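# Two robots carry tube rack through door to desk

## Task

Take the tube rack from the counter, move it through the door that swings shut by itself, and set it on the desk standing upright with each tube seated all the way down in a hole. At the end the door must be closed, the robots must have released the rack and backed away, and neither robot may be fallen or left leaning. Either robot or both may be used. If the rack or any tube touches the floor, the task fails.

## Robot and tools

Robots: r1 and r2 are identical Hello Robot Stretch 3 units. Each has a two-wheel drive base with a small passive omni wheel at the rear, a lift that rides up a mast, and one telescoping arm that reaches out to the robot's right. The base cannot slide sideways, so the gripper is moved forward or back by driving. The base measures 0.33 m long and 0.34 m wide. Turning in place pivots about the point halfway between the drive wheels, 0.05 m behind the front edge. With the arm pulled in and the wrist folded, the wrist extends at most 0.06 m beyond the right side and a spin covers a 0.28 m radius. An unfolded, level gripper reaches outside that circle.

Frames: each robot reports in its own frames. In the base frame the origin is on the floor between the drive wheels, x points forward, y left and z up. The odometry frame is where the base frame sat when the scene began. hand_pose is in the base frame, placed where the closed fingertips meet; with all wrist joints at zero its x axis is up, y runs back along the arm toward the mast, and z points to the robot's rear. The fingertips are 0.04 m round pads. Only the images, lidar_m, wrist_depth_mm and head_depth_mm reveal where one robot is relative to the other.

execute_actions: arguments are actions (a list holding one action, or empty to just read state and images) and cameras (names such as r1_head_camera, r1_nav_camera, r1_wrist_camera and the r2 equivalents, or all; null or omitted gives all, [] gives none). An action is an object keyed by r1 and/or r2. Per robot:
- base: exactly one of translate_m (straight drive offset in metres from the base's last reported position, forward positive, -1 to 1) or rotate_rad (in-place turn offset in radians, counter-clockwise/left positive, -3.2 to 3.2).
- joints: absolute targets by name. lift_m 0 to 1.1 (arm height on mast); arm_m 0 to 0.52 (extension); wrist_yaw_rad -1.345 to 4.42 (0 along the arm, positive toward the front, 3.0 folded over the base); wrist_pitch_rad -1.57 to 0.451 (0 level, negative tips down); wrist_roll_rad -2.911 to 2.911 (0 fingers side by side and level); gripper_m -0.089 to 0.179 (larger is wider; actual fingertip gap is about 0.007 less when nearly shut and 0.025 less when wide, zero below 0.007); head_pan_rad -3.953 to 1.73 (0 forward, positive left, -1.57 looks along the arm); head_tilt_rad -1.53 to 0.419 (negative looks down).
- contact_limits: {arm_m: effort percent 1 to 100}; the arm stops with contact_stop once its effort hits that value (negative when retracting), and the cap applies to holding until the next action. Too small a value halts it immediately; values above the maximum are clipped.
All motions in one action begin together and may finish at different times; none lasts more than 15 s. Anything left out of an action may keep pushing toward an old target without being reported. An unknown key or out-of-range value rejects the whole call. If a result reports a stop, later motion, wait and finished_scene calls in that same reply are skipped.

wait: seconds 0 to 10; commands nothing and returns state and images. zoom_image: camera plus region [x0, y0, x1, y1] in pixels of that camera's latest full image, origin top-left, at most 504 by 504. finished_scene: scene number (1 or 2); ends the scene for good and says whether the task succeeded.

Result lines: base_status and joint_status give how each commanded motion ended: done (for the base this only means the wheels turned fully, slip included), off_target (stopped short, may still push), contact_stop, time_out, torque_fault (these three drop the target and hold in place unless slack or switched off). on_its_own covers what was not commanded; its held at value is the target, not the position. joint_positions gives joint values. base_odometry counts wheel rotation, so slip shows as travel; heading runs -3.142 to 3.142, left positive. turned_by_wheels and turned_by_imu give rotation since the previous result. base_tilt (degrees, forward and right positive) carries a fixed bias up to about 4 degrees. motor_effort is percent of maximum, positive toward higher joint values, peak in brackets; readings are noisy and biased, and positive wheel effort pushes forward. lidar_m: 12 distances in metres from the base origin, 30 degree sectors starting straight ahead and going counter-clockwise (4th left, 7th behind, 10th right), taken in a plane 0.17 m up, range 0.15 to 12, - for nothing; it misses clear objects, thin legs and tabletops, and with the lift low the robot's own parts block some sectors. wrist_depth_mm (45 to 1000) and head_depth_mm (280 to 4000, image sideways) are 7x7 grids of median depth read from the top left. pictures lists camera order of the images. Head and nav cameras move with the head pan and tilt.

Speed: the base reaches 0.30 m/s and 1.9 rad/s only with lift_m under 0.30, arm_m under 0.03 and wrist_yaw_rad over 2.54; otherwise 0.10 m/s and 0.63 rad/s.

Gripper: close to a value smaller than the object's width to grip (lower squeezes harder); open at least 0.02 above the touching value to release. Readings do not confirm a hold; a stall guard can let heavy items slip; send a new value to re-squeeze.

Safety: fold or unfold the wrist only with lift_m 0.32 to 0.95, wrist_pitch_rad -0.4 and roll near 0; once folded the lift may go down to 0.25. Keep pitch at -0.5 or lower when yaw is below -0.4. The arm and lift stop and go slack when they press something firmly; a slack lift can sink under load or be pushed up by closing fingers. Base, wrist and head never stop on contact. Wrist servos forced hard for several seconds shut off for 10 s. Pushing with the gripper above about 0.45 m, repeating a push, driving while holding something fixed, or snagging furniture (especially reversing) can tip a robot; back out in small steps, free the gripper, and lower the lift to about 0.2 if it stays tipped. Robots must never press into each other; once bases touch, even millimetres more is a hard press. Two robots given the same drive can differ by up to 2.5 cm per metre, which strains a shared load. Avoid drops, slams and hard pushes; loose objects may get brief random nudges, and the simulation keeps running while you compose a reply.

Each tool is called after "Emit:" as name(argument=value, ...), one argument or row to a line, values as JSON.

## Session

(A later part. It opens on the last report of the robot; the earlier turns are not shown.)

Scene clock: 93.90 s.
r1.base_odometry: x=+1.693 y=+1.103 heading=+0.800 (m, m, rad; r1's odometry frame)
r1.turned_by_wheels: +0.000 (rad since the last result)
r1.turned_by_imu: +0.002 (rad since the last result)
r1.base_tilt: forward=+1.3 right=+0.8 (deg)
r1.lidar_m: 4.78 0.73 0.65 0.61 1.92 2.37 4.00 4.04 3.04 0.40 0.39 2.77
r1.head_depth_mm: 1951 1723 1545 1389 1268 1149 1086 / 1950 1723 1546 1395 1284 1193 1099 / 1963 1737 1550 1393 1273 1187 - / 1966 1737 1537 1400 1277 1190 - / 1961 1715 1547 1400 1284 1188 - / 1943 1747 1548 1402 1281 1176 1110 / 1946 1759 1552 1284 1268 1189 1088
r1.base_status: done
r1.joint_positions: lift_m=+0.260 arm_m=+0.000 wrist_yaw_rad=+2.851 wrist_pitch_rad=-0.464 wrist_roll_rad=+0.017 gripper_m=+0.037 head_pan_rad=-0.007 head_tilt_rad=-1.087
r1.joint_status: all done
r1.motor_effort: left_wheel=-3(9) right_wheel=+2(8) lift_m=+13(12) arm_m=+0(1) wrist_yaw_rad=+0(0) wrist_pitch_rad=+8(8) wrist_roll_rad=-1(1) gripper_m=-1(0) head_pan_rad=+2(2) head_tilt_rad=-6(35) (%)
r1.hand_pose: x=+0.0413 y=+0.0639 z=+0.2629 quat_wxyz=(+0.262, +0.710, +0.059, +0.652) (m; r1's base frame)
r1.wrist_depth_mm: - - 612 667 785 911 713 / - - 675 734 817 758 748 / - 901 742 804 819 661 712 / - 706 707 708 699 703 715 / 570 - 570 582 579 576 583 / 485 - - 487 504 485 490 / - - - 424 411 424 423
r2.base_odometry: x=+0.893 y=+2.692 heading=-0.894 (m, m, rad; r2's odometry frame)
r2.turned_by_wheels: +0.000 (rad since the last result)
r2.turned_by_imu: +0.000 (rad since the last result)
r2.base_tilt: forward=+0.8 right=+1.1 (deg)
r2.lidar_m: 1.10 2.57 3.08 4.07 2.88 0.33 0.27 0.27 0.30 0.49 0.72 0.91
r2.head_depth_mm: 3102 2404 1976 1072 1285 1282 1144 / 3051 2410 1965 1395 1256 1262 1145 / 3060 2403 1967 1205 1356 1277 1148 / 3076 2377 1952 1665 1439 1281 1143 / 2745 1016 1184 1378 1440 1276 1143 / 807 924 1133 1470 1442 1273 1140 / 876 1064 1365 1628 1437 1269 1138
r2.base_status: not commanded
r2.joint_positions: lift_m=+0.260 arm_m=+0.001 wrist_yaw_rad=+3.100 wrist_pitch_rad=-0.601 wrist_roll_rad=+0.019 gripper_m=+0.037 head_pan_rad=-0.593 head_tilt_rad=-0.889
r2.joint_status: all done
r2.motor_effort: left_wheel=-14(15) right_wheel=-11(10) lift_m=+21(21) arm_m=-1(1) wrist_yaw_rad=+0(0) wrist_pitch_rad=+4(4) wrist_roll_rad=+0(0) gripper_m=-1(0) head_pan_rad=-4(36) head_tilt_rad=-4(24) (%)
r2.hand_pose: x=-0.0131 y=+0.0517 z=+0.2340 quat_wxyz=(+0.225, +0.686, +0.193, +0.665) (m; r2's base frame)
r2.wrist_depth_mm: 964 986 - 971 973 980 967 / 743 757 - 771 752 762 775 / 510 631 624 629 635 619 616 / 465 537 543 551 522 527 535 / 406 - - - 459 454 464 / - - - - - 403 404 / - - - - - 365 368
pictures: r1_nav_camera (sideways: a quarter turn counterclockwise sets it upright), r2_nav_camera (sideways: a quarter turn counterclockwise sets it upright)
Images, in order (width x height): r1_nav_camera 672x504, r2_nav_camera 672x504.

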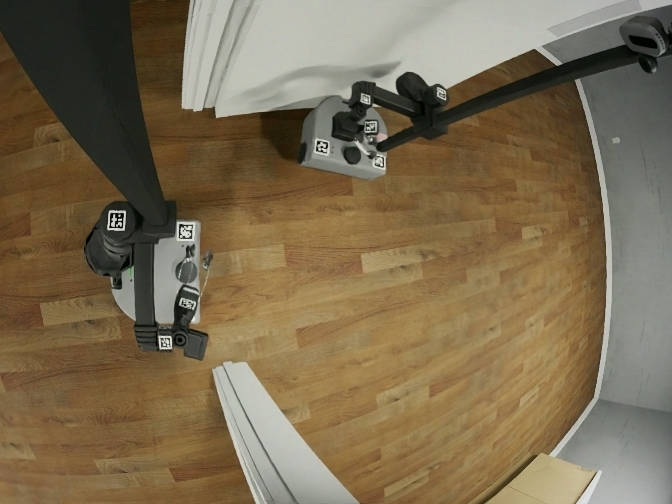

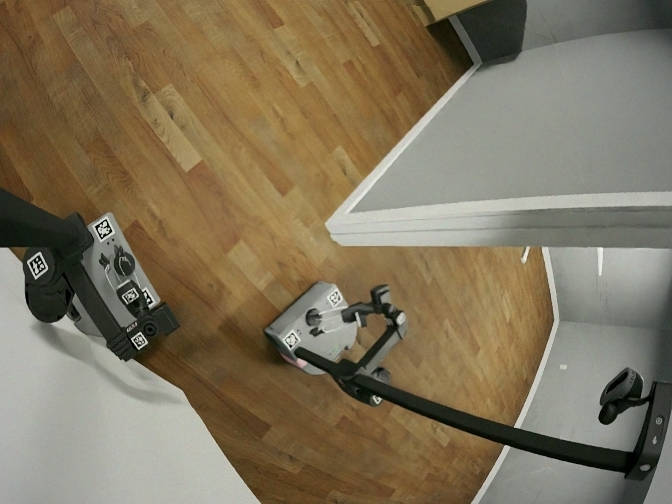

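Emit:
execute_actions(
  actions=[
    {"r1":{"base":{"translate_m":0.45}}},
  ],
  cameras=[],
)

Emit:
execute_actions(
  actions=[
    {"r1":{"base":{"rotate_rad":-0.72},"joints":{"head_tilt_rad":-0.4}}},
  ],
  cameras=[],
)

Emit:
execute_actions(
  actions=[
    {"r1":{"base":{"translate_m":1.0}},"r2":{"joints":{"head_pan_rad":0.6,"head_tilt_rad":-0.4}}},
  ],
  cameras=[],
)

Emit:
execute_actions(
  actions=[
    {"r1":{"base":{"translate_m":0.9},"joints":{"head_pan_rad":-0.6}}},
  ],
  cameras=["r1_head_camera","r1_nav_camera"],
)

Scene clock: 97.87 s.
r1.base_odometry: x=+2.007 y=+1.426 heading=+0.799 (m, m, rad; r1's odometry frame)
r1.turned_by_wheels: +0.000 (rad since the last result)
r1.turned_by_imu: +0.001 (rad since the last result)
r1.base_tilt: forward=+1.2 right=+0.7 (deg)
r1.lidar_m: 4.35 3.40 0.45 0.47 0.68 2.46 4.44 4.48 0.43 0.71 2.16 2.70
r1.head_depth_mm: 1935 1719 1529 1395 1277 1183 1088 / 1950 1735 1548 1404 1274 1192 1104 / 1943 1734 1540 1405 1286 1188 - / 1947 1754 1555 1398 1279 1189 - / 1941 1736 1549 1411 1281 1193 - / 1953 1732 1550 1395 1268 1174 1112 / 1951 1744 1555 1394 1280 1151 1096
r1.base_status: done
r1.joint_positions: lift_m=+0.260 arm_m=+0.000 wrist_yaw_rad=+2.851 wrist_pitch_rad=-0.464 wrist_roll_rad=+0.017 gripper_m=+0.037 head_pan_rad=-0.007 head_tilt_rad=-1.087
r1.joint_status: not commanded
r1.motor_effort: left_wheel=-3(9) right_wheel=+2(9) lift_m=+12(12) arm_m=+0(1) wrist_yaw_rad=-1(0) wrist_pitch_rad=+7(8) wrist_roll_rad=+0(0) gripper_m=+1(1) head_pan_rad=+2(2) head_tilt_rad=-6(6) (%)
r1.hand_pose: x=+0.0413 y=+0.0639 z=+0.2628 quat_wxyz=(+0.262, +0.710, +0.059, +0.652) (m; r1's base frame)
r1.wrist_depth_mm: - 615 670 783 937 - - / - 656 726 700 - - - / - 722 598 558 592 916 924 / - 702 594 591 646 711 706 / 578 - 579 580 579 579 583 / 491 - - 492 501 487 489 / - - - 425 411 425 422
r2.base_odometry: x=+0.893 y=+2.692 heading=-0.894 (m, m, rad; r2's odometry frame)
r2.turned_by_wheels: +0.000 (rad since the last result)
r2.turned_by_imu: +0.000 (rad since the last result)
r2.base_tilt: forward=+0.8 right=+1.1 (deg)
r2.lidar_m: 0.45 2.56 3.08 4.08 2.88 0.33 0.27 0.27 0.30 0.49 4.61 0.37
r2.head_depth_mm: 3090 2408 1988 1679 1448 1279 1146 / 3054 2397 1970 1664 1444 1283 1145 / 3074 2379 1958 1661 1367 1244 1144 / 318 367 446 550 723 955 1124 / 321 381 1065 1271 955 1084 1111 / 808 924 1141 1413 1001 1214 1142 / 872 1064 1358 1619 1414 1271 1145
r2.base_status: not commanded
r2.joint_positions: lift_m=+0.260 arm_m=+0.001 wrist_yaw_rad=+3.100 wrist_pitch_rad=-0.601 wrist_roll_rad=+0.019 gripper_m=+0.037 head_pan_rad=-0.593 head_tilt_rad=-0.889
r2.joint_status: not commanded
r2.motor_effort: left_wheel=-15(15) right_wheel=-10(10) lift_m=+21(21) arm_m=-1(1) wrist_yaw_rad=-1(1) wrist_pitch_rad=+4(5) wrist_roll_rad=+0(0) gripper_m=+0(0) head_pan_rad=-3(4) head_tilt_rad=-4(4) (%)
r2.hand_pose: x=-0.0131 y=+0.0517 z=+0.2340 quat_wxyz=(+0.225, +0.686, +0.193, +0.665) (m; r2's base frame)
r2.wrist_depth_mm: 956 961 - 976 992 989 976 / 742 752 - 760 774 769 773 / 503 626 640 627 640 628 627 / 469 535 540 545 526 521 522 / 406 - - - 457 455 454 / - - - - - 404 401 / - - - - - 360 361
pictures: none
No camera images: the call's "cameras" was empty. Leave "cameras" out to get every camera's image.

Scene clock: 99.70 s.
r1.base_odometry: x=+2.007 y=+1.426 heading=+0.080 (m, m, rad; r1's odometry frame)
r1.turned_by_wheels: -0.720 (rad since the last result)
r1.turned_by_imu: -0.723 (rad since the last result)
r1.base_tilt: forward=+1.3 right=+0.7 (deg)
r1.lidar_m: 2.39 4.37 4.35 0.58 0.69 0.68 0.77 3.47 4.43 0.43 0.50 2.16
r1.head_depth_mm: 2405 2570 2123 2332 2049 1591 1309 / 2568 2757 2323 2475 2040 1600 1303 / 2744 2923 2487 2631 2080 1605 1310 / 2958 3183 2734 2846 2074 1612 1320 / 3219 3462 3882 3007 2084 1624 1318 / 3500 3829 - 2979 2104 1635 1324 / 3862 - - 2991 2108 1632 1332
r1.base_status: done
r1.joint_positions: lift_m=+0.260 arm_m=+0.000 wrist_yaw_rad=+2.851 wrist_pitch_rad=-0.464 wrist_roll_rad=+0.017 gripper_m=+0.037 head_pan_rad=-0.006 head_tilt_rad=-0.409
r1.joint_status: all done
r1.motor_effort: left_wheel=+2(12) right_wheel=-2(6) lift_m=+12(12) arm_m=+0(0) wrist_yaw_rad=+0(1) wrist_pitch_rad=+8(8) wrist_roll_rad=-1(1) gripper_m=-1(1) head_pan_rad=+2(2) head_tilt_rad=+5(40) (%)
r1.hand_pose: x=+0.0413 y=+0.0639 z=+0.2628 quat_wxyz=(+0.262, +0.710, +0.059, +0.652) (m; r1's base frame)
r1.wrist_depth_mm: - 779 - - - - - / - 602 - - - - - / - 550 858 925 904 922 920 / - 549 669 700 706 715 720 / 427 - 579 582 585 575 577 / 454 - - 489 501 488 490 / - - - 424 411 422 422
r2.base_odometry: x=+0.893 y=+2.692 heading=-0.894 (m, m, rad; r2's odometry frame)
r2.turned_by_wheels: +0.000 (rad since the last result)
r2.turned_by_imu: +0.000 (rad since the last result)
r2.base_tilt: forward=+0.9 right=+0.9 (deg)
r2.lidar_m: 0.32 2.57 3.09 4.08 2.89 0.33 0.27 0.27 0.30 0.48 4.64 0.32
r2.head_depth_mm: 3106 2413 1961 1679 1447 1277 1148 / 3079 2402 1977 1676 1442 1280 1143 / 3073 2407 1971 1658 1449 1130 1128 / 3035 2377 1964 1657 1397 749 1050 / 2712 1018 1187 1343 956 751 1045 / 805 904 1004 420 524 1235 1111 / - 289 327 1586 1440 1271 1141
r2.base_status: not commanded
r2.joint_positions: lift_m=+0.260 arm_m=+0.001 wrist_yaw_rad=+3.100 wrist_pitch_rad=-0.601 wrist_roll_rad=+0.019 gripper_m=+0.037 head_pan_rad=-0.593 head_tilt_rad=-0.889
r2.joint_status: not commanded
r2.motor_effort: left_wheel=-15(14) right_wheel=-10(10) lift_m=+21(21) arm_m=-1(1) wrist_yaw_rad=+0(0) wrist_pitch_rad=+4(5) wrist_roll_rad=+0(0) gripper_m=+1(0) head_pan_rad=-4(4) head_tilt_rad=-4(4) (%)
r2.hand_pose: x=-0.0131 y=+0.0517 z=+0.2340 quat_wxyz=(+0.225, +0.686, +0.193, +0.665) (m; r2's base frame)
r2.wrist_depth_mm: 957 992 - 974 - 980 - / 728 762 - 777 759 750 768 / 512 615 621 615 624 625 628 / 465 541 553 547 529 532 530 / 407 - - - 453 461 461 / - - - - - 405 404 / - - - - - 364 360
pictures: none
No camera images: the call's "cameras" was empty. Leave "cameras" out to get every camera's image.

Scene clock: 104.80 s.
r1.base_odometry: x=+3.004 y=+1.505 heading=+0.080 (m, m, rad; r1's odometry frame)
r1.turned_by_wheels: +0.000 (rad since the last result)
r1.turned_by_imu: +0.003 (rad since the last result)
r1.base_tilt: forward=+1.3 right=+0.7 (deg)
r1.lidar_m: 1.56 3.59 3.70 3.36 2.76 1.23 1.60 0.93 0.93 1.04 1.39 1.39
r1.head_depth_mm: 1770 1877 1460 1494 1624 1600 1299 / 1861 1991 1567 1615 1789 1593 1306 / 1990 2162 1662 1771 1911 1612 1310 / 2131 2359 1825 1946 2064 1628 1317 / 2333 2567 2659 2645 2081 1637 1320 / 2573 2785 3127 3013 2110 1616 1334 / 2797 3119 3545 3055 2127 1646 1331
r1.base_status: done
r1.joint_positions: lift_m=+0.260 arm_m=+0.000 wrist_yaw_rad=+2.851 wrist_pitch_rad=-0.464 wrist_roll_rad=+0.017 gripper_m=+0.037 head_pan_rad=-0.006 head_tilt_rad=-0.408
r1.joint_status: not commanded
r1.motor_effort: left_wheel=+1(13) right_wheel=-1(4) lift_m=+12(12) arm_m=+0(0) wrist_yaw_rad=+0(0) wrist_pitch_rad=+8(7) wrist_roll_rad=+0(0) gripper_m=+0(0) head_pan_rad=+2(1) head_tilt_rad=+4(4) (%)
r1.hand_pose: x=+0.0413 y=+0.0639 z=+0.2628 quat_wxyz=(+0.262, +0.710, +0.059, +0.652) (m; r1's base frame)
r1.wrist_depth_mm: - - - - - - - / - - - - - - - / - 917 920 920 927 912 912 / - 720 710 717 706 714 715 / 579 - 578 583 569 578 577 / 487 - - 488 507 492 486 / - - - 424 410 423 423
r2.base_odometry: x=+0.893 y=+2.692 heading=-0.894 (m, m, rad; r2's odometry frame)
r2.turned_by_wheels: +0.000 (rad since the last result)
r2.turned_by_imu: +0.000 (rad since the last result)
r2.base_tilt: forward=+0.8 right=+0.9 (deg)
r2.lidar_m: 1.10 1.14 3.08 4.07 2.88 0.33 0.27 0.27 0.30 0.48 4.61 0.90
r2.head_depth_mm: 2675 2841 2440 2558 2389 1823 1475 / 2784 2908 2576 2644 2373 1824 1470 / 2862 2997 2640 2754 2387 1532 1355 / 2901 3114 2732 2855 2250 1373 1356 / 3083 3298 2875 3010 2275 1755 1427 / 3264 3398 3020 3156 2356 1798 1465 / 3321 3601 3870 3339 2330 1795 1452
r2.base_status: not commanded
r2.joint_positions: lift_m=+0.260 arm_m=+0.001 wrist_yaw_rad=+3.100 wrist_pitch_rad=-0.601 wrist_roll_rad=+0.019 gripper_m=+0.037 head_pan_rad=+0.593 head_tilt_rad=-0.409
r2.joint_status: all done
r2.motor_effort: left_wheel=-15(15) right_wheel=-9(11) lift_m=+21(21) arm_m=-1(1) wrist_yaw_rad=-1(1) wrist_pitch_rad=+5(4) wrist_roll_rad=+0(0) gripper_m=-1(0) head_pan_rad=+3(35) head_tilt_rad=+4(26) (%)
r2.hand_pose: x=-0.0131 y=+0.0517 z=+0.2340 quat_wxyz=(+0.225, +0.686, +0.193, +0.665) (m; r2's base frame)
r2.wrist_depth_mm: 936 972 - 984 989 971 976 / 720 771 - 766 785 760 774 / 503 623 624 625 615 623 625 / 472 538 546 543 521 529 520 / 407 - - - 457 457 464 / - - - - - 409 401 / - - - - - 363 364
pictures: none
No camera images: the call's "cameras" was empty. Leave "cameras" out to get every camera's image.

Scene clock: 109.57 s.
r1.base_odometry: x=+3.901 y=+1.577 heading=+0.080 (m, m, rad; r1's odometry frame)
r1.turned_by_wheels: +0.000 (rad since the last result)
r1.turned_by_imu: +0.002 (rad since the last result)
r1.base_tilt: forward=+1.2 right=+0.8 (deg)
r1.lidar_m: 0.81 2.39 3.12 3.45 3.45 2.08 1.84 1.52 1.51 0.86 0.72 0.72
r1.head_depth_mm: 1095 1180 1252 871 797 889 1010 / 1101 1186 1263 879 807 904 1031 / 1107 1197 1267 886 816 926 1044 / 1108 1214 1283 892 834 934 1069 / 1118 1211 1287 882 834 950 1092 / 1126 1221 1299 878 858 966 1111 / 1142 1242 1305 914 869 981 1136
r1.base_status: done
r1.joint_positions: lift_m=+0.260 arm_m=+0.000 wrist_yaw_rad=+2.851 wrist_pitch_rad=-0.464 wrist_roll_rad=+0.017 gripper_m=+0.037 head_pan_rad=-0.593 head_tilt_rad=-0.408
r1.joint_status: all done
r1.motor_effort: left_wheel=+1(13) right_wheel=-1(3) lift_m=+12(12) arm_m=+0(1) wrist_yaw_rad=-1(0) wrist_pitch_rad=+7(8) wrist_roll_rad=-1(1) gripper_m=-1(1) head_pan_rad=-2(25) head_tilt_rad=+4(4) (%)
r1.hand_pose: x=+0.0413 y=+0.0639 z=+0.2628 quat_wxyz=(+0.262, +0.710, +0.059, +0.652) (m; r1's base frame)
r1.wrist_depth_mm: - - - - - - - / - - - - - - - / - 910 920 908 910 910 908 / - 699 713 714 704 704 706 / 581 - 583 582 584 579 577 / 486 - - 492 507 490 483 / - - - 421 410 424 422
r2.base_odometry: x=+0.893 y=+2.692 heading=-0.894 (m, m, rad; r2's odometry frame)
r2.turned_by_wheels: +0.000 (rad since the last result)
r2.turned_by_imu: +0.000 (rad since the last result)
r2.base_tilt: forward=+0.9 right=+0.9 (deg)
r2.lidar_m: 1.10 2.01 3.09 4.06 2.89 0.33 0.27 0.27 0.30 0.48 4.62 0.91
r2.head_depth_mm: 2702 2819 2456 2542 2366 1832 1473 / 2784 2937 2517 2667 2367 1812 1470 / 2871 3033 2629 2769 2368 1809 1470 / 2957 3210 2752 2878 2283 1808 1468 / 3108 3274 2893 2840 2141 1796 1472 / 3192 3445 3009 3153 2229 1785 1459 / 3355 3591 3822 3325 2327 1804 1451
r2.base_status: not commanded
r2.joint_positions: lift_m=+0.260 arm_m=+0.001 wrist_yaw_rad=+3.100 wrist_pitch_rad=-0.601 wrist_roll_rad=+0.019 gripper_m=+0.037 head_pan_rad=+0.593 head_tilt_rad=-0.409
r2.joint_status: not commanded
r2.motor_effort: left_wheel=-15(15) right_wheel=-11(10) lift_m=+21(21) arm_m=-1(1) wrist_yaw_rad=+0(1) wrist_pitch_rad=+4(5) wrist_roll_rad=+0(0) gripper_m=+0(1) head_pan_rad=+2(3) head_tilt_rad=+3(3) (%)
r2.hand_pose: x=-0.0131 y=+0.0517 z=+0.2340 quat_wxyz=(+0.225, +0.686, +0.193, +0.665) (m; r2's base frame)
r2.wrist_depth_mm: 978 966 - - 979 983 989 / 731 764 - 760 778 768 756 / 500 624 614 614 624 626 622 / 463 543 537 550 535 532 534 / 407 - - - 460 464 460 / - - - - - 405 402 / - - - - - 358 362
pictures: r1_head_camera (sideways: a quarter turn clockwise sets it upright), r1_nav_camera (sideways: a quarter turn counterclockwise sets it upright)
Images, in order (width x height): r1_head_camera 896x504, r1_nav_camera 672x504.

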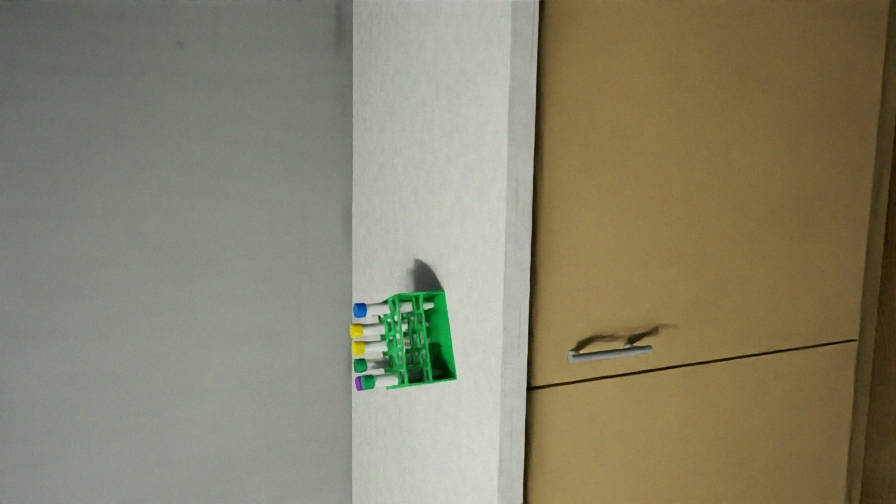

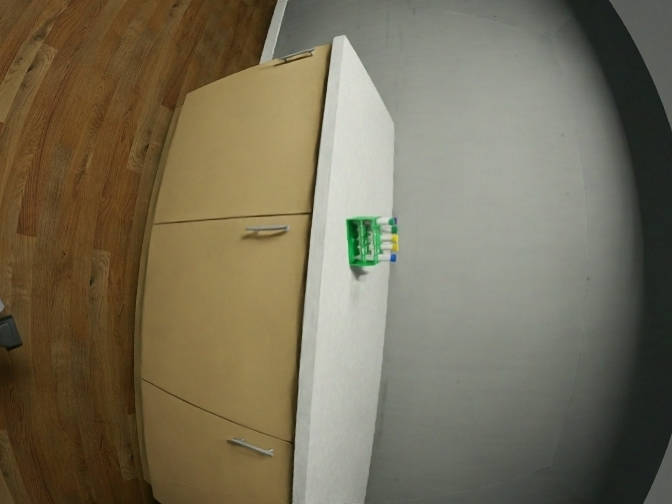

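Emit:
zoom_image(
  camera="r1_head_camera",
  region=[330, 260, 490, 410],
)

Emit:
execute_actions(
  actions=[
    {"r1":{"base":{"rotate_rad":0.88},"joints":{"head_pan_rad":-1.45,"head_tilt_rad":-0.5,"lift_m":0.9,"wrist_pitch_rad":-0.4}}},
  ],
  cameras=["r1_head_camera"],
)

Region (330, 260, 490, 410) of r1_head_camera's 896x504 image, scaled by 3.150, with more detail than that image has; it fills the top 472 rows of this view, and the rest is white.

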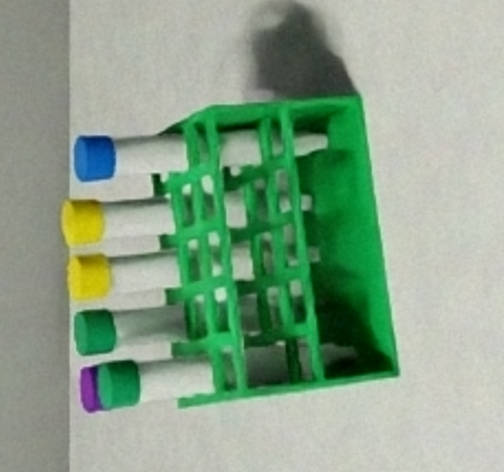

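Scene clock: 116.87 s.
r1.base_odometry: x=+3.901 y=+1.577 heading=+0.960 (m, m, rad; r1's odometry frame)
r1.turned_by_wheels: +0.880 (rad since the last result)
r1.turned_by_imu: +0.883 (rad since the last result)
r1.base_tilt: forward=+1.2 right=+0.8 (deg)
r1.lidar_m: 3.11 3.26 3.55 2.27 2.29 1.57 1.51 0.98 0.74 0.72 0.75 1.06
r1.head_depth_mm: 1087 1180 1110 779 856 970 - / 1092 1196 1118 793 866 1009 - / 1095 1217 1119 808 886 1016 - / 1118 1231 1133 820 902 1029 - / 1127 1230 932 835 920 1076 1241 / 1130 1257 1156 846 942 1093 1256 / 1144 1268 1160 855 958 1121 1266
r1.base_status: done
r1.joint_positions: lift_m=+0.900 arm_m=+0.000 wrist_yaw_rad=+2.851 wrist_pitch_rad=-0.418 wrist_roll_rad=+0.017 gripper_m=+0.037 head_pan_rad=-1.443 head_tilt_rad=-0.494
r1.joint_status: all done
r1.motor_effort: left_wheel=-3(12) right_wheel=+2(10) lift_m=+27(30) arm_m=+0(0) wrist_yaw_rad=+0(1) wrist_pitch_rad=+10(12) wrist_roll_rad=-1(0) gripper_m=+0(1) head_pan_rad=-3(30) head_tilt_rad=-3(17) (%)
r1.hand_pose: x=+0.0430 y=+0.0697 z=+0.9122 quat_wxyz=(+0.246, +0.711, +0.043, +0.657) (m; r1's base frame)
r1.wrist_depth_mm: - - - - - - - / - - - - - - - / - - - - - - - / - - - - - - - / - - - - - - - / - - - - - - - / - - - - - - -
r2.base_odometry: x=+0.893 y=+2.692 heading=-0.894 (m, m, rad; r2's odometry frame)
r2.turned_by_wheels: +0.000 (rad since the last result)
r2.turned_by_imu: -0.001 (rad since the last result)
r2.base_tilt: forward=+0.8 right=+1.1 (deg)
r2.lidar_m: 1.10 1.95 3.08 4.07 2.88 0.33 0.27 0.27 0.30 0.48 4.63 0.91
r2.head_depth_mm: 2725 2847 2468 2566 2369 1823 1471 / 2771 2950 2516 2652 2364 1820 1466 / 2869 3015 2641 2805 2346 1821 1474 / 2992 3145 2766 2868 2260 1805 1465 / 3096 1908 2727 2996 2178 1803 1468 / 3227 3446 3025 3159 2345 1796 1453 / 3371 3591 3877 3300 2330 1797 1465
r2.base_status: not commanded
r2.joint_positions: lift_m=+0.260 arm_m=+0.001 wrist_yaw_rad=+3.100 wrist_pitch_rad=-0.601 wrist_roll_rad=+0.019 gripper_m=+0.037 head_pan_rad=+0.593 head_tilt_rad=-0.409
r2.joint_status: not commanded
r2.motor_effort: left_wheel=-15(14) right_wheel=-10(10) lift_m=+21(21) arm_m=-1(1) wrist_yaw_rad=+0(0) wrist_pitch_rad=+4(4) wrist_roll_rad=+0(0) gripper_m=+0(0) head_pan_rad=+2(3) head_tilt_rad=+3(3) (%)
r2.hand_pose: x=-0.0131 y=+0.0517 z=+0.2340 quat_wxyz=(+0.225, +0.686, +0.193, +0.665) (m; r2's base frame)
r2.wrist_depth_mm: 979 950 - 988 983 977 995 / 744 757 - 763 770 759 751 / 504 626 621 619 633 624 615 / 464 539 543 546 532 531 538 / 405 - - - 455 457 459 / - - - - - 400 402 / - - - - - 363 365
pictures: r1_head_camera (sideways: a quarter turn clockwise sets it upright)
Images, in order (width x height): r1_head_camera 896x504.

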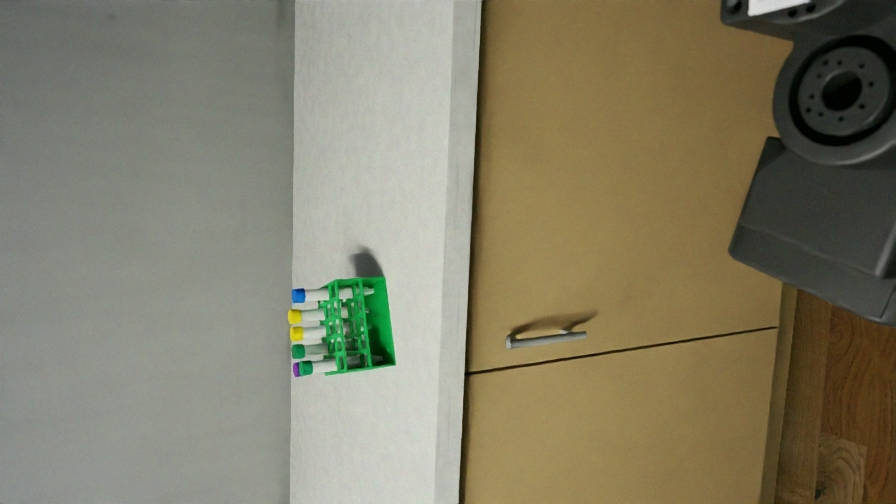

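Emit:
execute_actions(
  actions=[
    {"r1":{"joints":{"wrist_yaw_rad":0.3,"gripper_m":0.179}}},
  ],
  cameras=[],
)

Emit:
execute_actions(
  actions=[
    {"r1":{"joints":{"wrist_pitch_rad":0.0,"wrist_roll_rad":0,"lift_m":0.98}}},
  ],
  cameras=["r1_head_camera","r1_wrist_camera"],
)

Scene clock: 120.20 s.
r1.base_odometry: x=+3.901 y=+1.577 heading=+0.960 (m, m, rad; r1's odometry frame)
r1.turned_by_wheels: +0.000 (rad since the last result)
r1.turned_by_imu: +0.000 (rad since the last result)
r1.base_tilt: forward=+1.3 right=+0.7 (deg)
r1.lidar_m: 3.12 3.22 3.55 2.27 2.29 1.57 1.51 0.98 0.74 0.72 0.76 1.06
r1.head_depth_mm: 1081 1178 1111 779 855 972 - / 1100 1196 1125 793 869 1007 - / 1104 1207 1127 807 886 - - / 1106 1228 1136 824 905 1043 1190 / 1126 1244 935 842 918 1060 1223 / 1134 1254 1159 844 940 1107 1269 / 1141 1266 1171 855 958 1123 1264
r1.base_status: not commanded
r1.joint_positions: lift_m=+0.900 arm_m=+0.000 wrist_yaw_rad=+0.302 wrist_pitch_rad=-0.418 wrist_roll_rad=+0.017 gripper_m=+0.179 head_pan_rad=-1.443 head_tilt_rad=-0.494
r1.joint_status: all done
r1.motor_effort: left_wheel=-3(3) right_wheel=+2(2) lift_m=+27(27) arm_m=+1(0) wrist_yaw_rad=-1(2) wrist_pitch_rad=+10(9) wrist_roll_rad=-1(1) gripper_m=+1(84) head_pan_rad=-2(2) head_tilt_rad=-3(3) (%)
r1.hand_pose: x=+0.0452 y=-0.3595 z=+0.9122 quat_wxyz=(+0.701, +0.249, -0.667, -0.043) (m; r1's base frame)
r1.wrist_depth_mm: - 897 899 644 906 903 859 / 730 610 560 511 470 476 472 / 823 712 624 555 502 452 405 / - 793 684 594 542 489 448 / - 892 769 666 593 535 481 / - - 892 742 652 586 508 / - - - 852 722 646 -
r2.base_odometry: x=+0.893 y=+2.692 heading=-0.894 (m, m, rad; r2's odometry frame)
r2.turned_by_wheels: +0.000 (rad since the last result)
r2.turned_by_imu: +0.000 (rad since the last result)
r2.base_tilt: forward=+0.8 right=+1.1 (deg)
r2.lidar_m: 1.10 1.95 3.08 4.06 2.89 0.33 0.27 0.27 0.30 0.48 4.62 0.91
r2.head_depth_mm: 2716 2855 2441 2560 2381 1825 1471 / 2756 2963 2524 2674 2355 1819 1476 / 2882 3052 2611 2778 2342 1823 1468 / 3014 3173 2768 2869 2255 1811 1459 / 3108 1899 2739 2996 2175 1825 1466 / 3173 3442 2989 3150 2337 1797 1460 / 3350 3534 3838 3320 2319 1792 1464
r2.base_status: not commanded
r2.joint_positions: lift_m=+0.260 arm_m=+0.001 wrist_yaw_rad=+3.100 wrist_pitch_rad=-0.601 wrist_roll_rad=+0.019 gripper_m=+0.037 head_pan_rad=+0.593 head_tilt_rad=-0.409
r2.joint_status: not commanded
r2.motor_effort: left_wheel=-15(15) right_wheel=-10(11) lift_m=+21(21) arm_m=-1(1) wrist_yaw_rad=+0(0) wrist_pitch_rad=+4(4) wrist_roll_rad=+0(0) gripper_m=+0(0) head_pan_rad=+3(2) head_tilt_rad=+4(3) (%)
r2.hand_pose: x=-0.0131 y=+0.0517 z=+0.2340 quat_wxyz=(+0.225, +0.686, +0.193, +0.665) (m; r2's base frame)
r2.wrist_depth_mm: 965 971 - 984 957 995 973 / 733 750 - 761 764 767 753 / 502 625 629 620 621 610 629 / 472 543 546 548 526 527 526 / 403 - - - 462 460 458 / - - - - - 405 405 / - - - - - 357 361
pictures: none
No camera images: the call's "cameras" was empty. Leave "cameras" out to get every camera's image.

Scene clock: 121.77 s.
r1.base_odometry: x=+3.901 y=+1.577 heading=+0.960 (m, m, rad; r1's odometry frame)
r1.turned_by_wheels: +0.000 (rad since the last result)
r1.turned_by_imu: +0.000 (rad since the last result)
r1.base_tilt: forward=+1.2 right=+0.8 (deg)
r1.lidar_m: 3.12 3.27 3.56 2.27 2.29 1.56 1.51 0.98 0.74 0.72 0.75 1.06
r1.head_depth_mm: 1079 1186 1111 779 830 - - / 1102 1197 1114 821 848 - - / 1106 1204 1125 807 - - 1215 / 1118 1234 1135 826 889 1077 1213 / 1124 1235 937 836 911 1067 1227 / 1137 1251 1154 834 952 1096 1251 / 1147 1264 1168 855 961 1125 1265
r1.base_status: not commanded
r1.joint_positions: lift_m=+0.980 arm_m=+0.000 wrist_yaw_rad=+0.302 wrist_pitch_rad=-0.021 wrist_roll_rad=+0.004 gripper_m=+0.179 head_pan_rad=-1.443 head_tilt_rad=-0.494
r1.joint_status: all done
r1.motor_effort: left_wheel=-3(3) right_wheel=+2(2) lift_m=+27(31) arm_m=+0(0) wrist_yaw_rad=-2(2) wrist_pitch_rad=+11(13) wrist_roll_rad=-3(3) gripper_m=+1(1) head_pan_rad=-3(2) head_tilt_rad=-3(3) (%)
r1.hand_pose: x=+0.0545 y=-0.3894 z=+1.0889 quat_wxyz=(+0.699, +0.114, -0.699, +0.099) (m; r1's base frame)
r1.wrist_depth_mm: - - - - - 972 907 / - - - - - 989 932 / - - - - - - 937 / - - - - - - 953 / - 788 808 709 844 872 879 / - 664 608 553 558 571 626 / - 700 637 567 496 450 -
r2.base_odometry: x=+0.893 y=+2.692 heading=-0.894 (m, m, rad; r2's odometry frame)
r2.turned_by_wheels: +0.000 (rad since the last result)
r2.turned_by_imu: +0.000 (rad since the last result)
r2.base_tilt: forward=+0.7 right=+1.1 (deg)
r2.lidar_m: 1.10 1.95 3.09 4.07 2.90 0.33 0.27 0.27 0.30 0.48 4.62 0.91
r2.head_depth_mm: 2691 2855 2442 2578 2376 1823 1474 / 2784 2933 2503 2674 2383 1813 1464 / 2842 3032 2646 2759 2343 1818 1472 / 2997 3125 2754 2875 2273 1797 1466 / 3082 1874 2789 2965 2172 1795 1462 / 3220 3408 3001 3189 2344 1802 1461 / 3344 3592 3895 3290 2333 1779 1455
r2.base_status: not commanded
r2.joint_positions: lift_m=+0.260 arm_m=+0.001 wrist_yaw_rad=+3.100 wrist_pitch_rad=-0.601 wrist_roll_rad=+0.019 gripper_m=+0.037 head_pan_rad=+0.593 head_tilt_rad=-0.409
r2.joint_status: not commanded
r2.motor_effort: left_wheel=-14(15) right_wheel=-10(10) lift_m=+22(21) arm_m=-1(1) wrist_yaw_rad=-1(0) wrist_pitch_rad=+4(4) wrist_roll_rad=+0(0) gripper_m=+0(0) head_pan_rad=+3(2) head_tilt_rad=+4(2) (%)
r2.hand_pose: x=-0.0131 y=+0.0517 z=+0.2340 quat_wxyz=(+0.225, +0.686, +0.193, +0.665) (m; r2's base frame)
r2.wrist_depth_mm: 984 1000 - 976 981 988 985 / 727 763 - 758 767 755 770 / 510 620 618 625 619 625 623 / 465 540 545 551 530 535 535 / 412 - - - 456 458 458 / - - - - - 403 399 / - - - - - 361 361
pictures: r1_head_camera (sideways: a quarter turn clockwise sets it upright), r1_wrist_camera
Images, in order (width x height): r1_head_camera 896x504, r1_wrist_camera 644x364.

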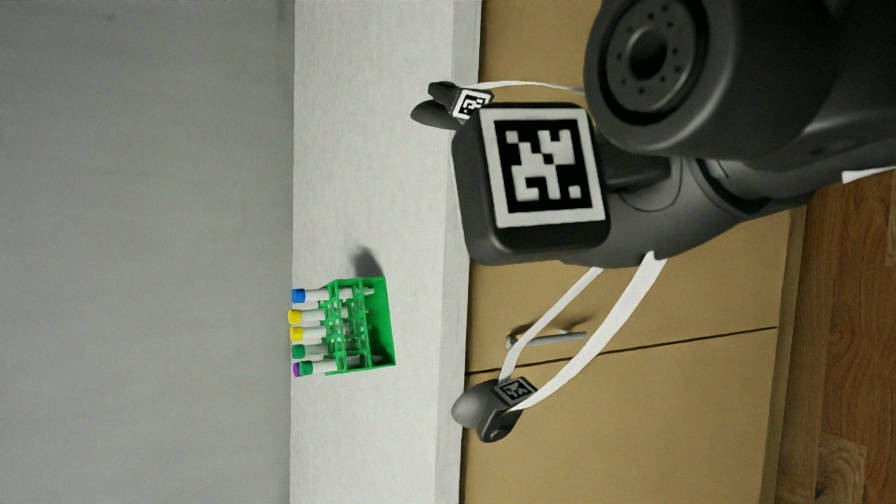

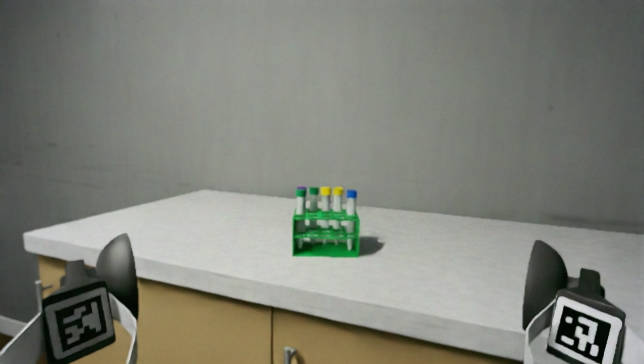

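Emit:
execute_actions(
  actions=[
    {"r1":{"base":{"rotate_rad":0.3},"joints":{"wrist_yaw_rad":0.0,"lift_m":0.87,"head_pan_rad":-1.6,"head_tilt_rad":-0.55}}},
  ],
  cameras=[],
)

Emit:
execute_actions(
  actions=[
    {"r1":{"base":{"translate_m":-0.047},"joints":{"arm_m":0.3}}},
  ],
  cameras=["r1_head_camera","r1_wrist_camera"],
)

Scene clock: 125.13 s.
r1.base_odometry: x=+3.901 y=+1.577 heading=+1.259 (m, m, rad; r1's odometry frame)
r1.turned_by_wheels: +0.300 (rad since the last result)
r1.turned_by_imu: +0.302 (rad since the last result)
r1.base_tilt: forward=+1.2 right=+0.8 (deg)
r1.lidar_m: 3.13 3.73 3.43 2.08 1.71 1.51 1.52 0.80 0.72 0.72 0.87 2.93
r1.head_depth_mm: 1071 1176 972 774 869 979 - / 1096 1211 986 787 926 1020 - / 1122 1238 924 813 926 - - / 1143 1261 887 843 970 - 1196 / 1183 1304 1007 886 1016 1241 1222 / 1210 1344 1009 925 1091 1344 1226 / 1247 1377 1016 960 1138 1373 1231
r1.base_status: done
r1.joint_positions: lift_m=+0.870 arm_m=+0.000 wrist_yaw_rad=+0.001 wrist_pitch_rad=-0.020 wrist_roll_rad=+0.004 gripper_m=+0.179 head_pan_rad=-1.593 head_tilt_rad=-0.543
r1.joint_status: all done
r1.motor_effort: left_wheel=-3(9) right_wheel=+2(6) lift_m=+11(27) arm_m=+0(0) wrist_yaw_rad=-1(2) wrist_pitch_rad=+11(11) wrist_roll_rad=-3(3) gripper_m=+1(0) head_pan_rad=-2(14) head_tilt_rad=-4(12) (%)
r1.hand_pose: x=-0.0211 y=-0.4010 z=+0.9799 quat_wxyz=(+0.706, +0.008, -0.708, -0.007) (m; r1's base frame)
r1.wrist_depth_mm: - - - - - 983 919 / - - - - - 996 931 / - - - - - - 937 / - 838 868 703 937 984 938 / 784 659 585 527 484 479 486 / - 677 612 555 497 462 398 / - 713 634 566 512 471 -
r2.base_odometry: x=+0.893 y=+2.692 heading=-0.894 (m, m, rad; r2's odometry frame)
r2.turned_by_wheels: +0.000 (rad since the last result)
r2.turned_by_imu: +0.000 (rad since the last result)
r2.base_tilt: forward=+0.9 right=+1.1 (deg)
r2.lidar_m: 1.10 1.96 3.07 4.08 2.88 0.33 0.27 0.27 0.30 0.49 4.62 0.91
r2.head_depth_mm: 2711 2826 2454 2569 2375 1822 1480 / 2819 2939 2514 2683 2366 1817 1472 / 2894 3073 2593 2789 2355 1803 1472 / 2962 3142 2737 2881 2257 1808 1462 / 3078 1913 2834 3005 2180 1804 1471 / 3211 3430 2966 3133 2334 1793 1464 / 3354 3595 3787 3292 2317 1782 1459
r2.base_status: not commanded
r2.joint_positions: lift_m=+0.260 arm_m=+0.001 wrist_yaw_rad=+3.100 wrist_pitch_rad=-0.601 wrist_roll_rad=+0.019 gripper_m=+0.037 head_pan_rad=+0.593 head_tilt_rad=-0.409
r2.joint_status: not commanded
r2.motor_effort: left_wheel=-15(14) right_wheel=-11(10) lift_m=+21(21) arm_m=-1(1) wrist_yaw_rad=-1(0) wrist_pitch_rad=+4(4) wrist_roll_rad=+0(0) gripper_m=+1(0) head_pan_rad=+3(3) head_tilt_rad=+2(3) (%)
r2.hand_pose: x=-0.0131 y=+0.0517 z=+0.2340 quat_wxyz=(+0.225, +0.686, +0.193, +0.665) (m; r2's base frame)
r2.wrist_depth_mm: 967 - - - - 978 979 / 726 764 - 752 753 765 755 / 503 615 614 620 627 630 635 / 469 536 549 543 533 522 534 / 409 - - - 453 460 458 / - - - - - 408 408 / - - - - - 363 361
pictures: none
No camera images: the call's "cameras" was empty. Leave "cameras" out to get every camera's image.

Scene clock: 128.57 s.
r1.base_odometry: x=+3.887 y=+1.532 heading=+1.259 (m, m, rad; r1's odometry frame)
r1.turned_by_wheels: +0.000 (rad since the last result)
r1.turned_by_imu: +0.000 (rad since the last result)
r1.base_tilt: forward=+1.3 right=+0.8 (deg)
r1.lidar_m: 3.18 3.79 3.44 2.08 1.67 1.47 1.47 0.78 0.70 0.71 0.85 2.90
r1.head_depth_mm: 1054 1159 971 749 - - 1177 / 1080 1196 1008 - 903 1033 1204 / 1104 1222 1046 - 929 1089 1213 / 1138 1254 896 - 966 1149 1218 / 1164 1289 944 861 1011 1217 1214 / 1191 1333 1007 898 1053 1283 1218 / 1232 1352 1020 940 1114 1355 1228
r1.base_status: done
r1.joint_positions: lift_m=+0.870 arm_m=+0.300 wrist_yaw_rad=+0.000 wrist_pitch_rad=-0.020 wrist_roll_rad=+0.003 gripper_m=+0.179 head_pan_rad=-1.593 head_tilt_rad=-0.543
r1.joint_status: all done
r1.motor_effort: left_wheel=-3(11) right_wheel=+2(4) lift_m=+12(12) arm_m=+5(5) wrist_yaw_rad=-1(2) wrist_pitch_rad=+10(11) wrist_roll_rad=-3(3) gripper_m=+0(1) head_pan_rad=-3(2) head_tilt_rad=-3(4) (%)
r1.hand_pose: x=-0.0214 y=-0.7003 z=+0.9799 quat_wxyz=(+0.706, +0.007, -0.708, -0.007) (m; r1's base frame)
r1.wrist_depth_mm: - - 907 831 754 713 664 / - - 940 855 782 719 672 / - - 961 853 798 736 687 / - 813 839 385 799 739 697 / 419 434 399 391 420 475 487 / 306 295 299 300 305 309 336 / - 236 224 226 229 230 -
r2.base_odometry: x=+0.893 y=+2.692 heading=-0.894 (m, m, rad; r2's odometry frame)
r2.turned_by_wheels: +0.000 (rad since the last result)
r2.turned_by_imu: +0.000 (rad since the last result)
r2.base_tilt: forward=+0.8 right=+1.1 (deg)
r2.lidar_m: 1.10 1.95 3.07 4.08 2.88 0.33 0.27 0.27 0.30 0.48 4.63 0.91
r2.head_depth_mm: 2703 2850 2433 2544 2383 1817 1478 / 2790 2938 2530 2671 2370 1814 1475 / 2892 3050 2647 2804 2362 1813 1466 / 3012 3098 2768 2887 2192 1807 1470 / 3115 3241 2829 2984 2185 1816 1457 / 3226 3438 3001 3134 2324 1806 1456 / 3313 3572 3897 3302 2356 1783 1457
r2.base_status: not commanded
r2.joint_positions: lift_m=+0.260 arm_m=+0.001 wrist_yaw_rad=+3.100 wrist_pitch_rad=-0.601 wrist_roll_rad=+0.019 gripper_m=+0.037 head_pan_rad=+0.593 head_tilt_rad=-0.409
r2.joint_status: not commanded
r2.motor_effort: left_wheel=-15(15) right_wheel=-10(10) lift_m=+21(21) arm_m=-1(1) wrist_yaw_rad=-1(1) wrist_pitch_rad=+5(4) wrist_roll_rad=+0(0) gripper_m=+0(1) head_pan_rad=+2(3) head_tilt_rad=+3(2) (%)
r2.hand_pose: x=-0.0131 y=+0.0517 z=+0.2340 quat_wxyz=(+0.225, +0.686, +0.193, +0.665) (m; r2's base frame)
r2.wrist_depth_mm: 973 984 - 980 962 985 975 / 722 761 - 758 784 764 757 / 504 632 615 621 617 627 624 / 473 536 556 544 532 524 525 / 404 - - - 452 458 459 / - - - - - 402 404 / - - - - - 360 360
pictures: r1_head_camera (sideways: a quarter turn clockwise sets it upright), r1_wrist_camera
Images, in order (width x height): r1_head_camera 896x504, r1_wrist_camera 644x364.

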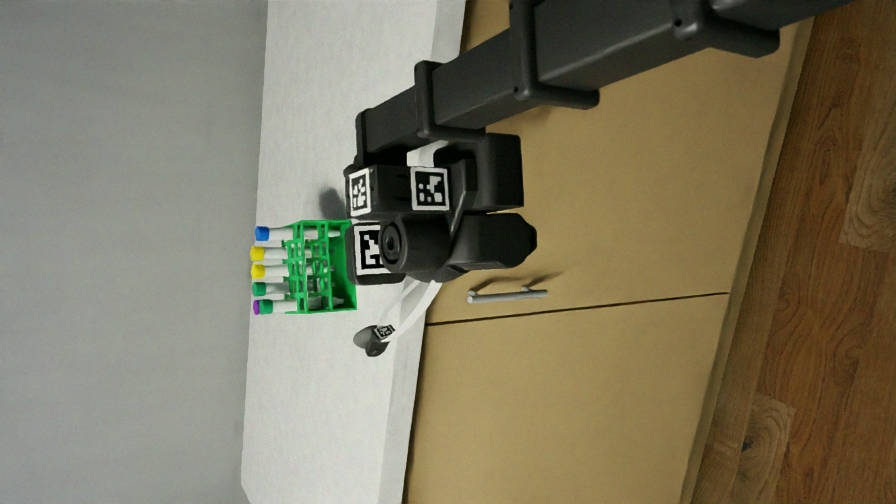

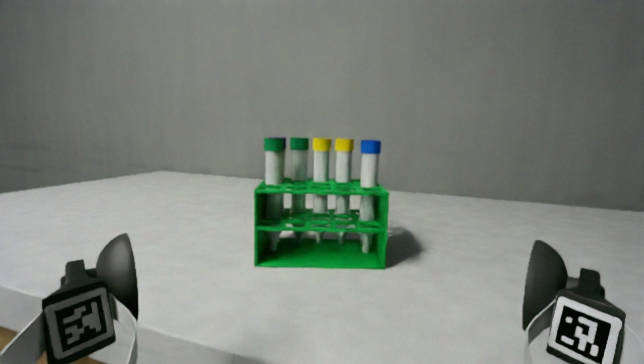

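Emit:
execute_actions(
  actions=[
    {"r1":{"base":{"translate_m":0.005},"joints":{"arm_m":0.44,"lift_m":0.845},"contact_limits":{"arm_m":15}}},
  ],
  cameras=["r1_head_camera","r1_wrist_camera"],
)

Scene clock: 132.57 s.
r1.base_odometry: x=+3.888 y=+1.537 heading=+1.259 (m, m, rad; r1's odometry frame)
r1.turned_by_wheels: +0.000 (rad since the last result)
r1.turned_by_imu: +0.000 (rad since the last result)
r1.base_tilt: forward=+1.2 right=+0.8 (deg)
r1.lidar_m: 3.18 3.77 3.43 2.08 1.66 1.47 1.48 0.78 0.70 0.71 0.85 2.91
r1.head_depth_mm: 1056 1168 969 747 - - 1181 / 1086 1196 986 - 913 1045 1206 / 1110 1224 1122 827 920 1092 1210 / 1143 1261 881 860 964 1150 1220 / 1164 1292 1006 862 1012 1212 1225 / 1190 1333 1010 899 1064 1350 1225 / 1213 1358 1017 943 1112 1359 1225
r1.base_status: done
r1.joint_positions: lift_m=+0.845 arm_m=+0.440 wrist_yaw_rad=+0.000 wrist_pitch_rad=-0.020 wrist_roll_rad=+0.003 gripper_m=+0.179 head_pan_rad=-1.593 head_tilt_rad=-0.543
r1.joint_status: all done
r1.motor_effort: left_wheel=-3(5) right_wheel=+2(6) lift_m=+11(8) arm_m=+5(5) wrist_yaw_rad=+1(1) wrist_pitch_rad=+11(11) wrist_roll_rad=-3(3) gripper_m=+1(1) head_pan_rad=-2(3) head_tilt_rad=-4(3) (%)
r1.contact_limits: arm_m 15 (drawing in: default 22, maximum 36; extending or still: default 31, maximum 50)
r1.hand_pose: x=-0.0214 y=-0.8403 z=+0.9549 quat_wxyz=(+0.706, +0.007, -0.708, -0.007) (m; r1's base frame)
r1.wrist_depth_mm: 918 838 748 688 637 585 545 / 942 862 773 712 648 600 558 / 968 891 801 238 640 609 576 / 642 651 259 240 525 619 586 / 340 349 219 246 219 382 387 / 247 238 223 238 219 249 273 / - 171 181 183 185 187 -
r2.base_odometry: x=+0.893 y=+2.692 heading=-0.894 (m, m, rad; r2's odometry frame)
r2.turned_by_wheels: +0.000 (rad since the last result)
r2.turned_by_imu: +0.000 (rad since the last result)
r2.base_tilt: forward=+0.8 right=+0.8 (deg)
r2.lidar_m: 1.10 1.95 3.08 4.08 2.88 0.33 0.27 0.27 0.30 0.49 4.62 0.91
r2.head_depth_mm: 2666 2863 2445 2552 2377 1828 1478 / 2792 2961 2518 2668 2359 1821 1473 / 2869 3071 2625 2801 2353 1807 1469 / 2973 3155 2724 2899 2206 1798 1469 / 3040 3216 2827 2980 2182 1804 1466 / 3220 3410 2997 3148 2349 1800 1464 / 3322 3558 3843 3352 2332 1792 1459
r2.base_status: not commanded
r2.joint_positions: lift_m=+0.260 arm_m=+0.001 wrist_yaw_rad=+3.100 wrist_pitch_rad=-0.601 wrist_roll_rad=+0.019 gripper_m=+0.037 head_pan_rad=+0.593 head_tilt_rad=-0.409
r2.joint_status: not commanded
r2.motor_effort: left_wheel=-15(15) right_wheel=-10(10) lift_m=+21(21) arm_m=-1(1) wrist_yaw_rad=+0(0) wrist_pitch_rad=+4(4) wrist_roll_rad=+0(0) gripper_m=+0(0) head_pan_rad=+3(2) head_tilt_rad=+3(2) (%)
r2.hand_pose: x=-0.0131 y=+0.0517 z=+0.2340 quat_wxyz=(+0.225, +0.686, +0.193, +0.665) (m; r2's base frame)
r2.wrist_depth_mm: 970 984 - 985 936 965 986 / 735 750 - 768 764 774 760 / 501 626 622 623 632 618 621 / 471 532 544 551 514 519 538 / 408 - - - 460 452 464 / - - - - - 403 408 / - - - - - 359 357
pictures: r1_head_camera (sideways: a quarter turn clockwise sets it upright), r1_wrist_camera
Images, in order (width x height): r1_head_camera 896x504, r1_wrist_camera 644x364.

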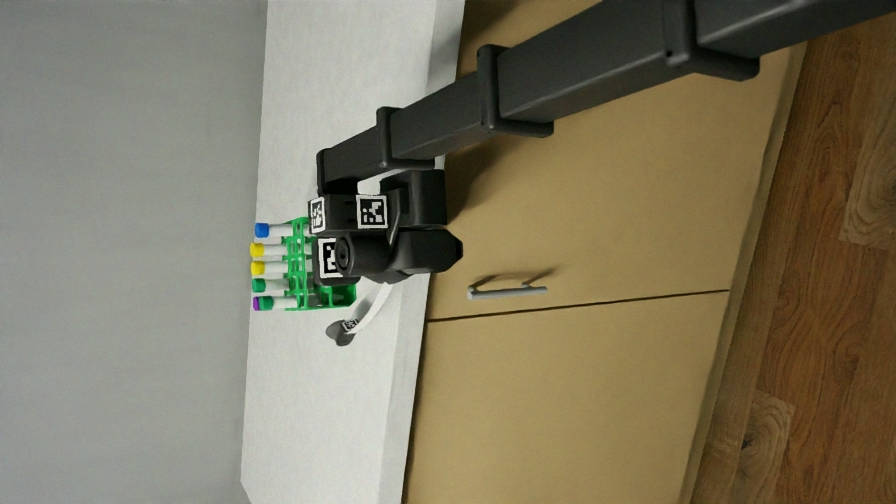

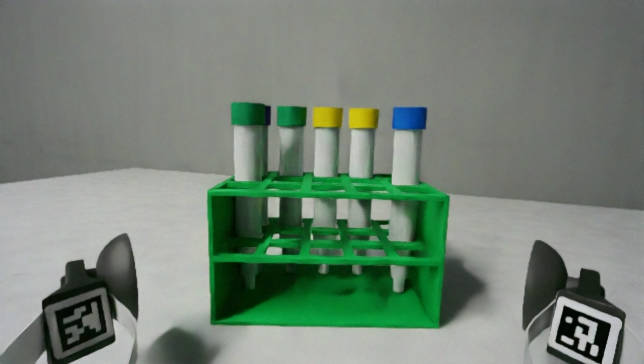

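Emit:
execute_actions(
  actions=[
    {"r1":{"joints":{"arm_m":0.515},"contact_limits":{"arm_m":15}}},
  ],
  cameras=["r1_head_camera","r1_wrist_camera"],
)

Scene clock: 134.70 s.
r1.base_odometry: x=+3.888 y=+1.537 heading=+1.259 (m, m, rad; r1's odometry frame)
r1.turned_by_wheels: +0.000 (rad since the last result)
r1.turned_by_imu: +0.000 (rad since the last result)
r1.base_tilt: forward=+1.2 right=+0.8 (deg)
r1.lidar_m: 3.17 3.79 3.44 2.07 1.66 1.47 1.47 0.78 0.70 0.71 0.85 2.91
r1.head_depth_mm: 1061 1162 967 752 - - 1179 / 1084 1200 983 - 911 1050 1210 / 1118 1231 1128 817 927 1086 1216 / 1143 1260 894 839 965 1142 1216 / 1165 1289 914 864 1010 1212 1227 / 1192 1324 1011 900 1064 1341 1228 / 1236 1373 1015 943 1118 1356 1233
r1.base_status: not commanded
r1.joint_positions: lift_m=+0.845 arm_m=+0.515 wrist_yaw_rad=+0.000 wrist_pitch_rad=-0.020 wrist_roll_rad=+0.003 gripper_m=+0.179 head_pan_rad=-1.593 head_tilt_rad=-0.543
r1.joint_status: all done
r1.motor_effort: left_wheel=-3(3) right_wheel=+2(2) lift_m=+12(11) arm_m=+5(4) wrist_yaw_rad=+0(1) wrist_pitch_rad=+11(11) wrist_roll_rad=-2(3) gripper_m=+0(0) head_pan_rad=-3(2) head_tilt_rad=-3(3) (%)
r1.contact_limits: arm_m 15 (drawing in: default 22, maximum 36; extending or still: default 31, maximum 50)
r1.hand_pose: x=-0.0214 y=-0.9152 z=+0.9549 quat_wxyz=(+0.706, +0.007, -0.708, -0.007) (m; r1's base frame)
r1.wrist_depth_mm: 818 761 673 614 564 527 486 / 848 762 677 629 578 538 503 / 870 782 142 164 162 531 507 / 645 657 159 168 165 552 516 / 342 138 143 132 132 140 391 / 248 122 145 164 149 129 272 / - 128 155 129 148 119 -
r2.base_odometry: x=+0.893 y=+2.692 heading=-0.894 (m, m, rad; r2's odometry frame)
r2.turned_by_wheels: +0.000 (rad since the last result)
r2.turned_by_imu: +0.000 (rad since the last result)
r2.base_tilt: forward=+0.8 right=+1.0 (deg)
r2.lidar_m: 1.10 1.95 3.09 4.08 2.88 0.33 0.27 0.27 0.30 0.49 4.62 0.90
r2.head_depth_mm: 2668 2835 2435 2541 2366 1815 1478 / 2736 2946 2507 2667 2368 1815 1475 / 2872 3073 2631 2792 2363 1820 1470 / 3003 3145 2711 2889 2215 1810 1470 / 3066 3243 2823 2997 2171 1806 1459 / 3227 3495 3007 3137 2359 1790 1456 / 3379 3610 3879 3300 2319 1789 1460
r2.base_status: not commanded
r2.joint_positions: lift_m=+0.260 arm_m=+0.001 wrist_yaw_rad=+3.100 wrist_pitch_rad=-0.601 wrist_roll_rad=+0.019 gripper_m=+0.037 head_pan_rad=+0.593 head_tilt_rad=-0.409
r2.joint_status: not commanded
r2.motor_effort: left_wheel=-15(15) right_wheel=-10(10) lift_m=+21(21) arm_m=-1(1) wrist_yaw_rad=-1(0) wrist_pitch_rad=+4(4) wrist_roll_rad=+0(0) gripper_m=+0(0) head_pan_rad=+2(3) head_tilt_rad=+3(4) (%)
r2.hand_pose: x=-0.0131 y=+0.0517 z=+0.2340 quat_wxyz=(+0.225, +0.686, +0.193, +0.665) (m; r2's base frame)
r2.wrist_depth_mm: 983 978 - - 965 - 995 / 726 766 - 761 762 767 768 / 503 616 627 628 623 621 625 / 470 541 547 546 534 534 531 / 405 - - - 454 453 458 / - - - - - 405 404 / - - - - - 360 360
pictures: r1_head_camera (sideways: a quarter turn clockwise sets it upright), r1_wrist_camera
Images, in order (width x height): r1_head_camera 896x504, r1_wrist_camera 644x364.

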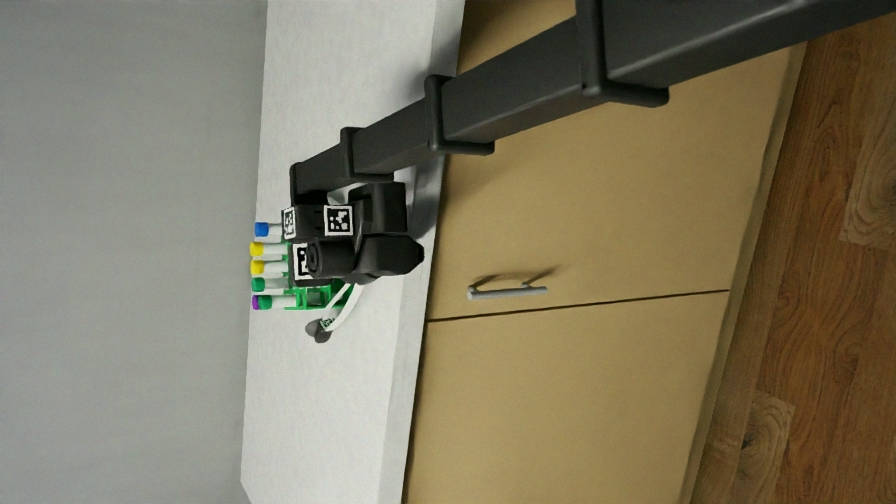

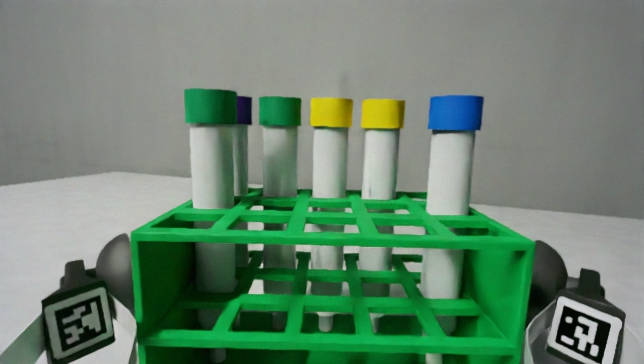

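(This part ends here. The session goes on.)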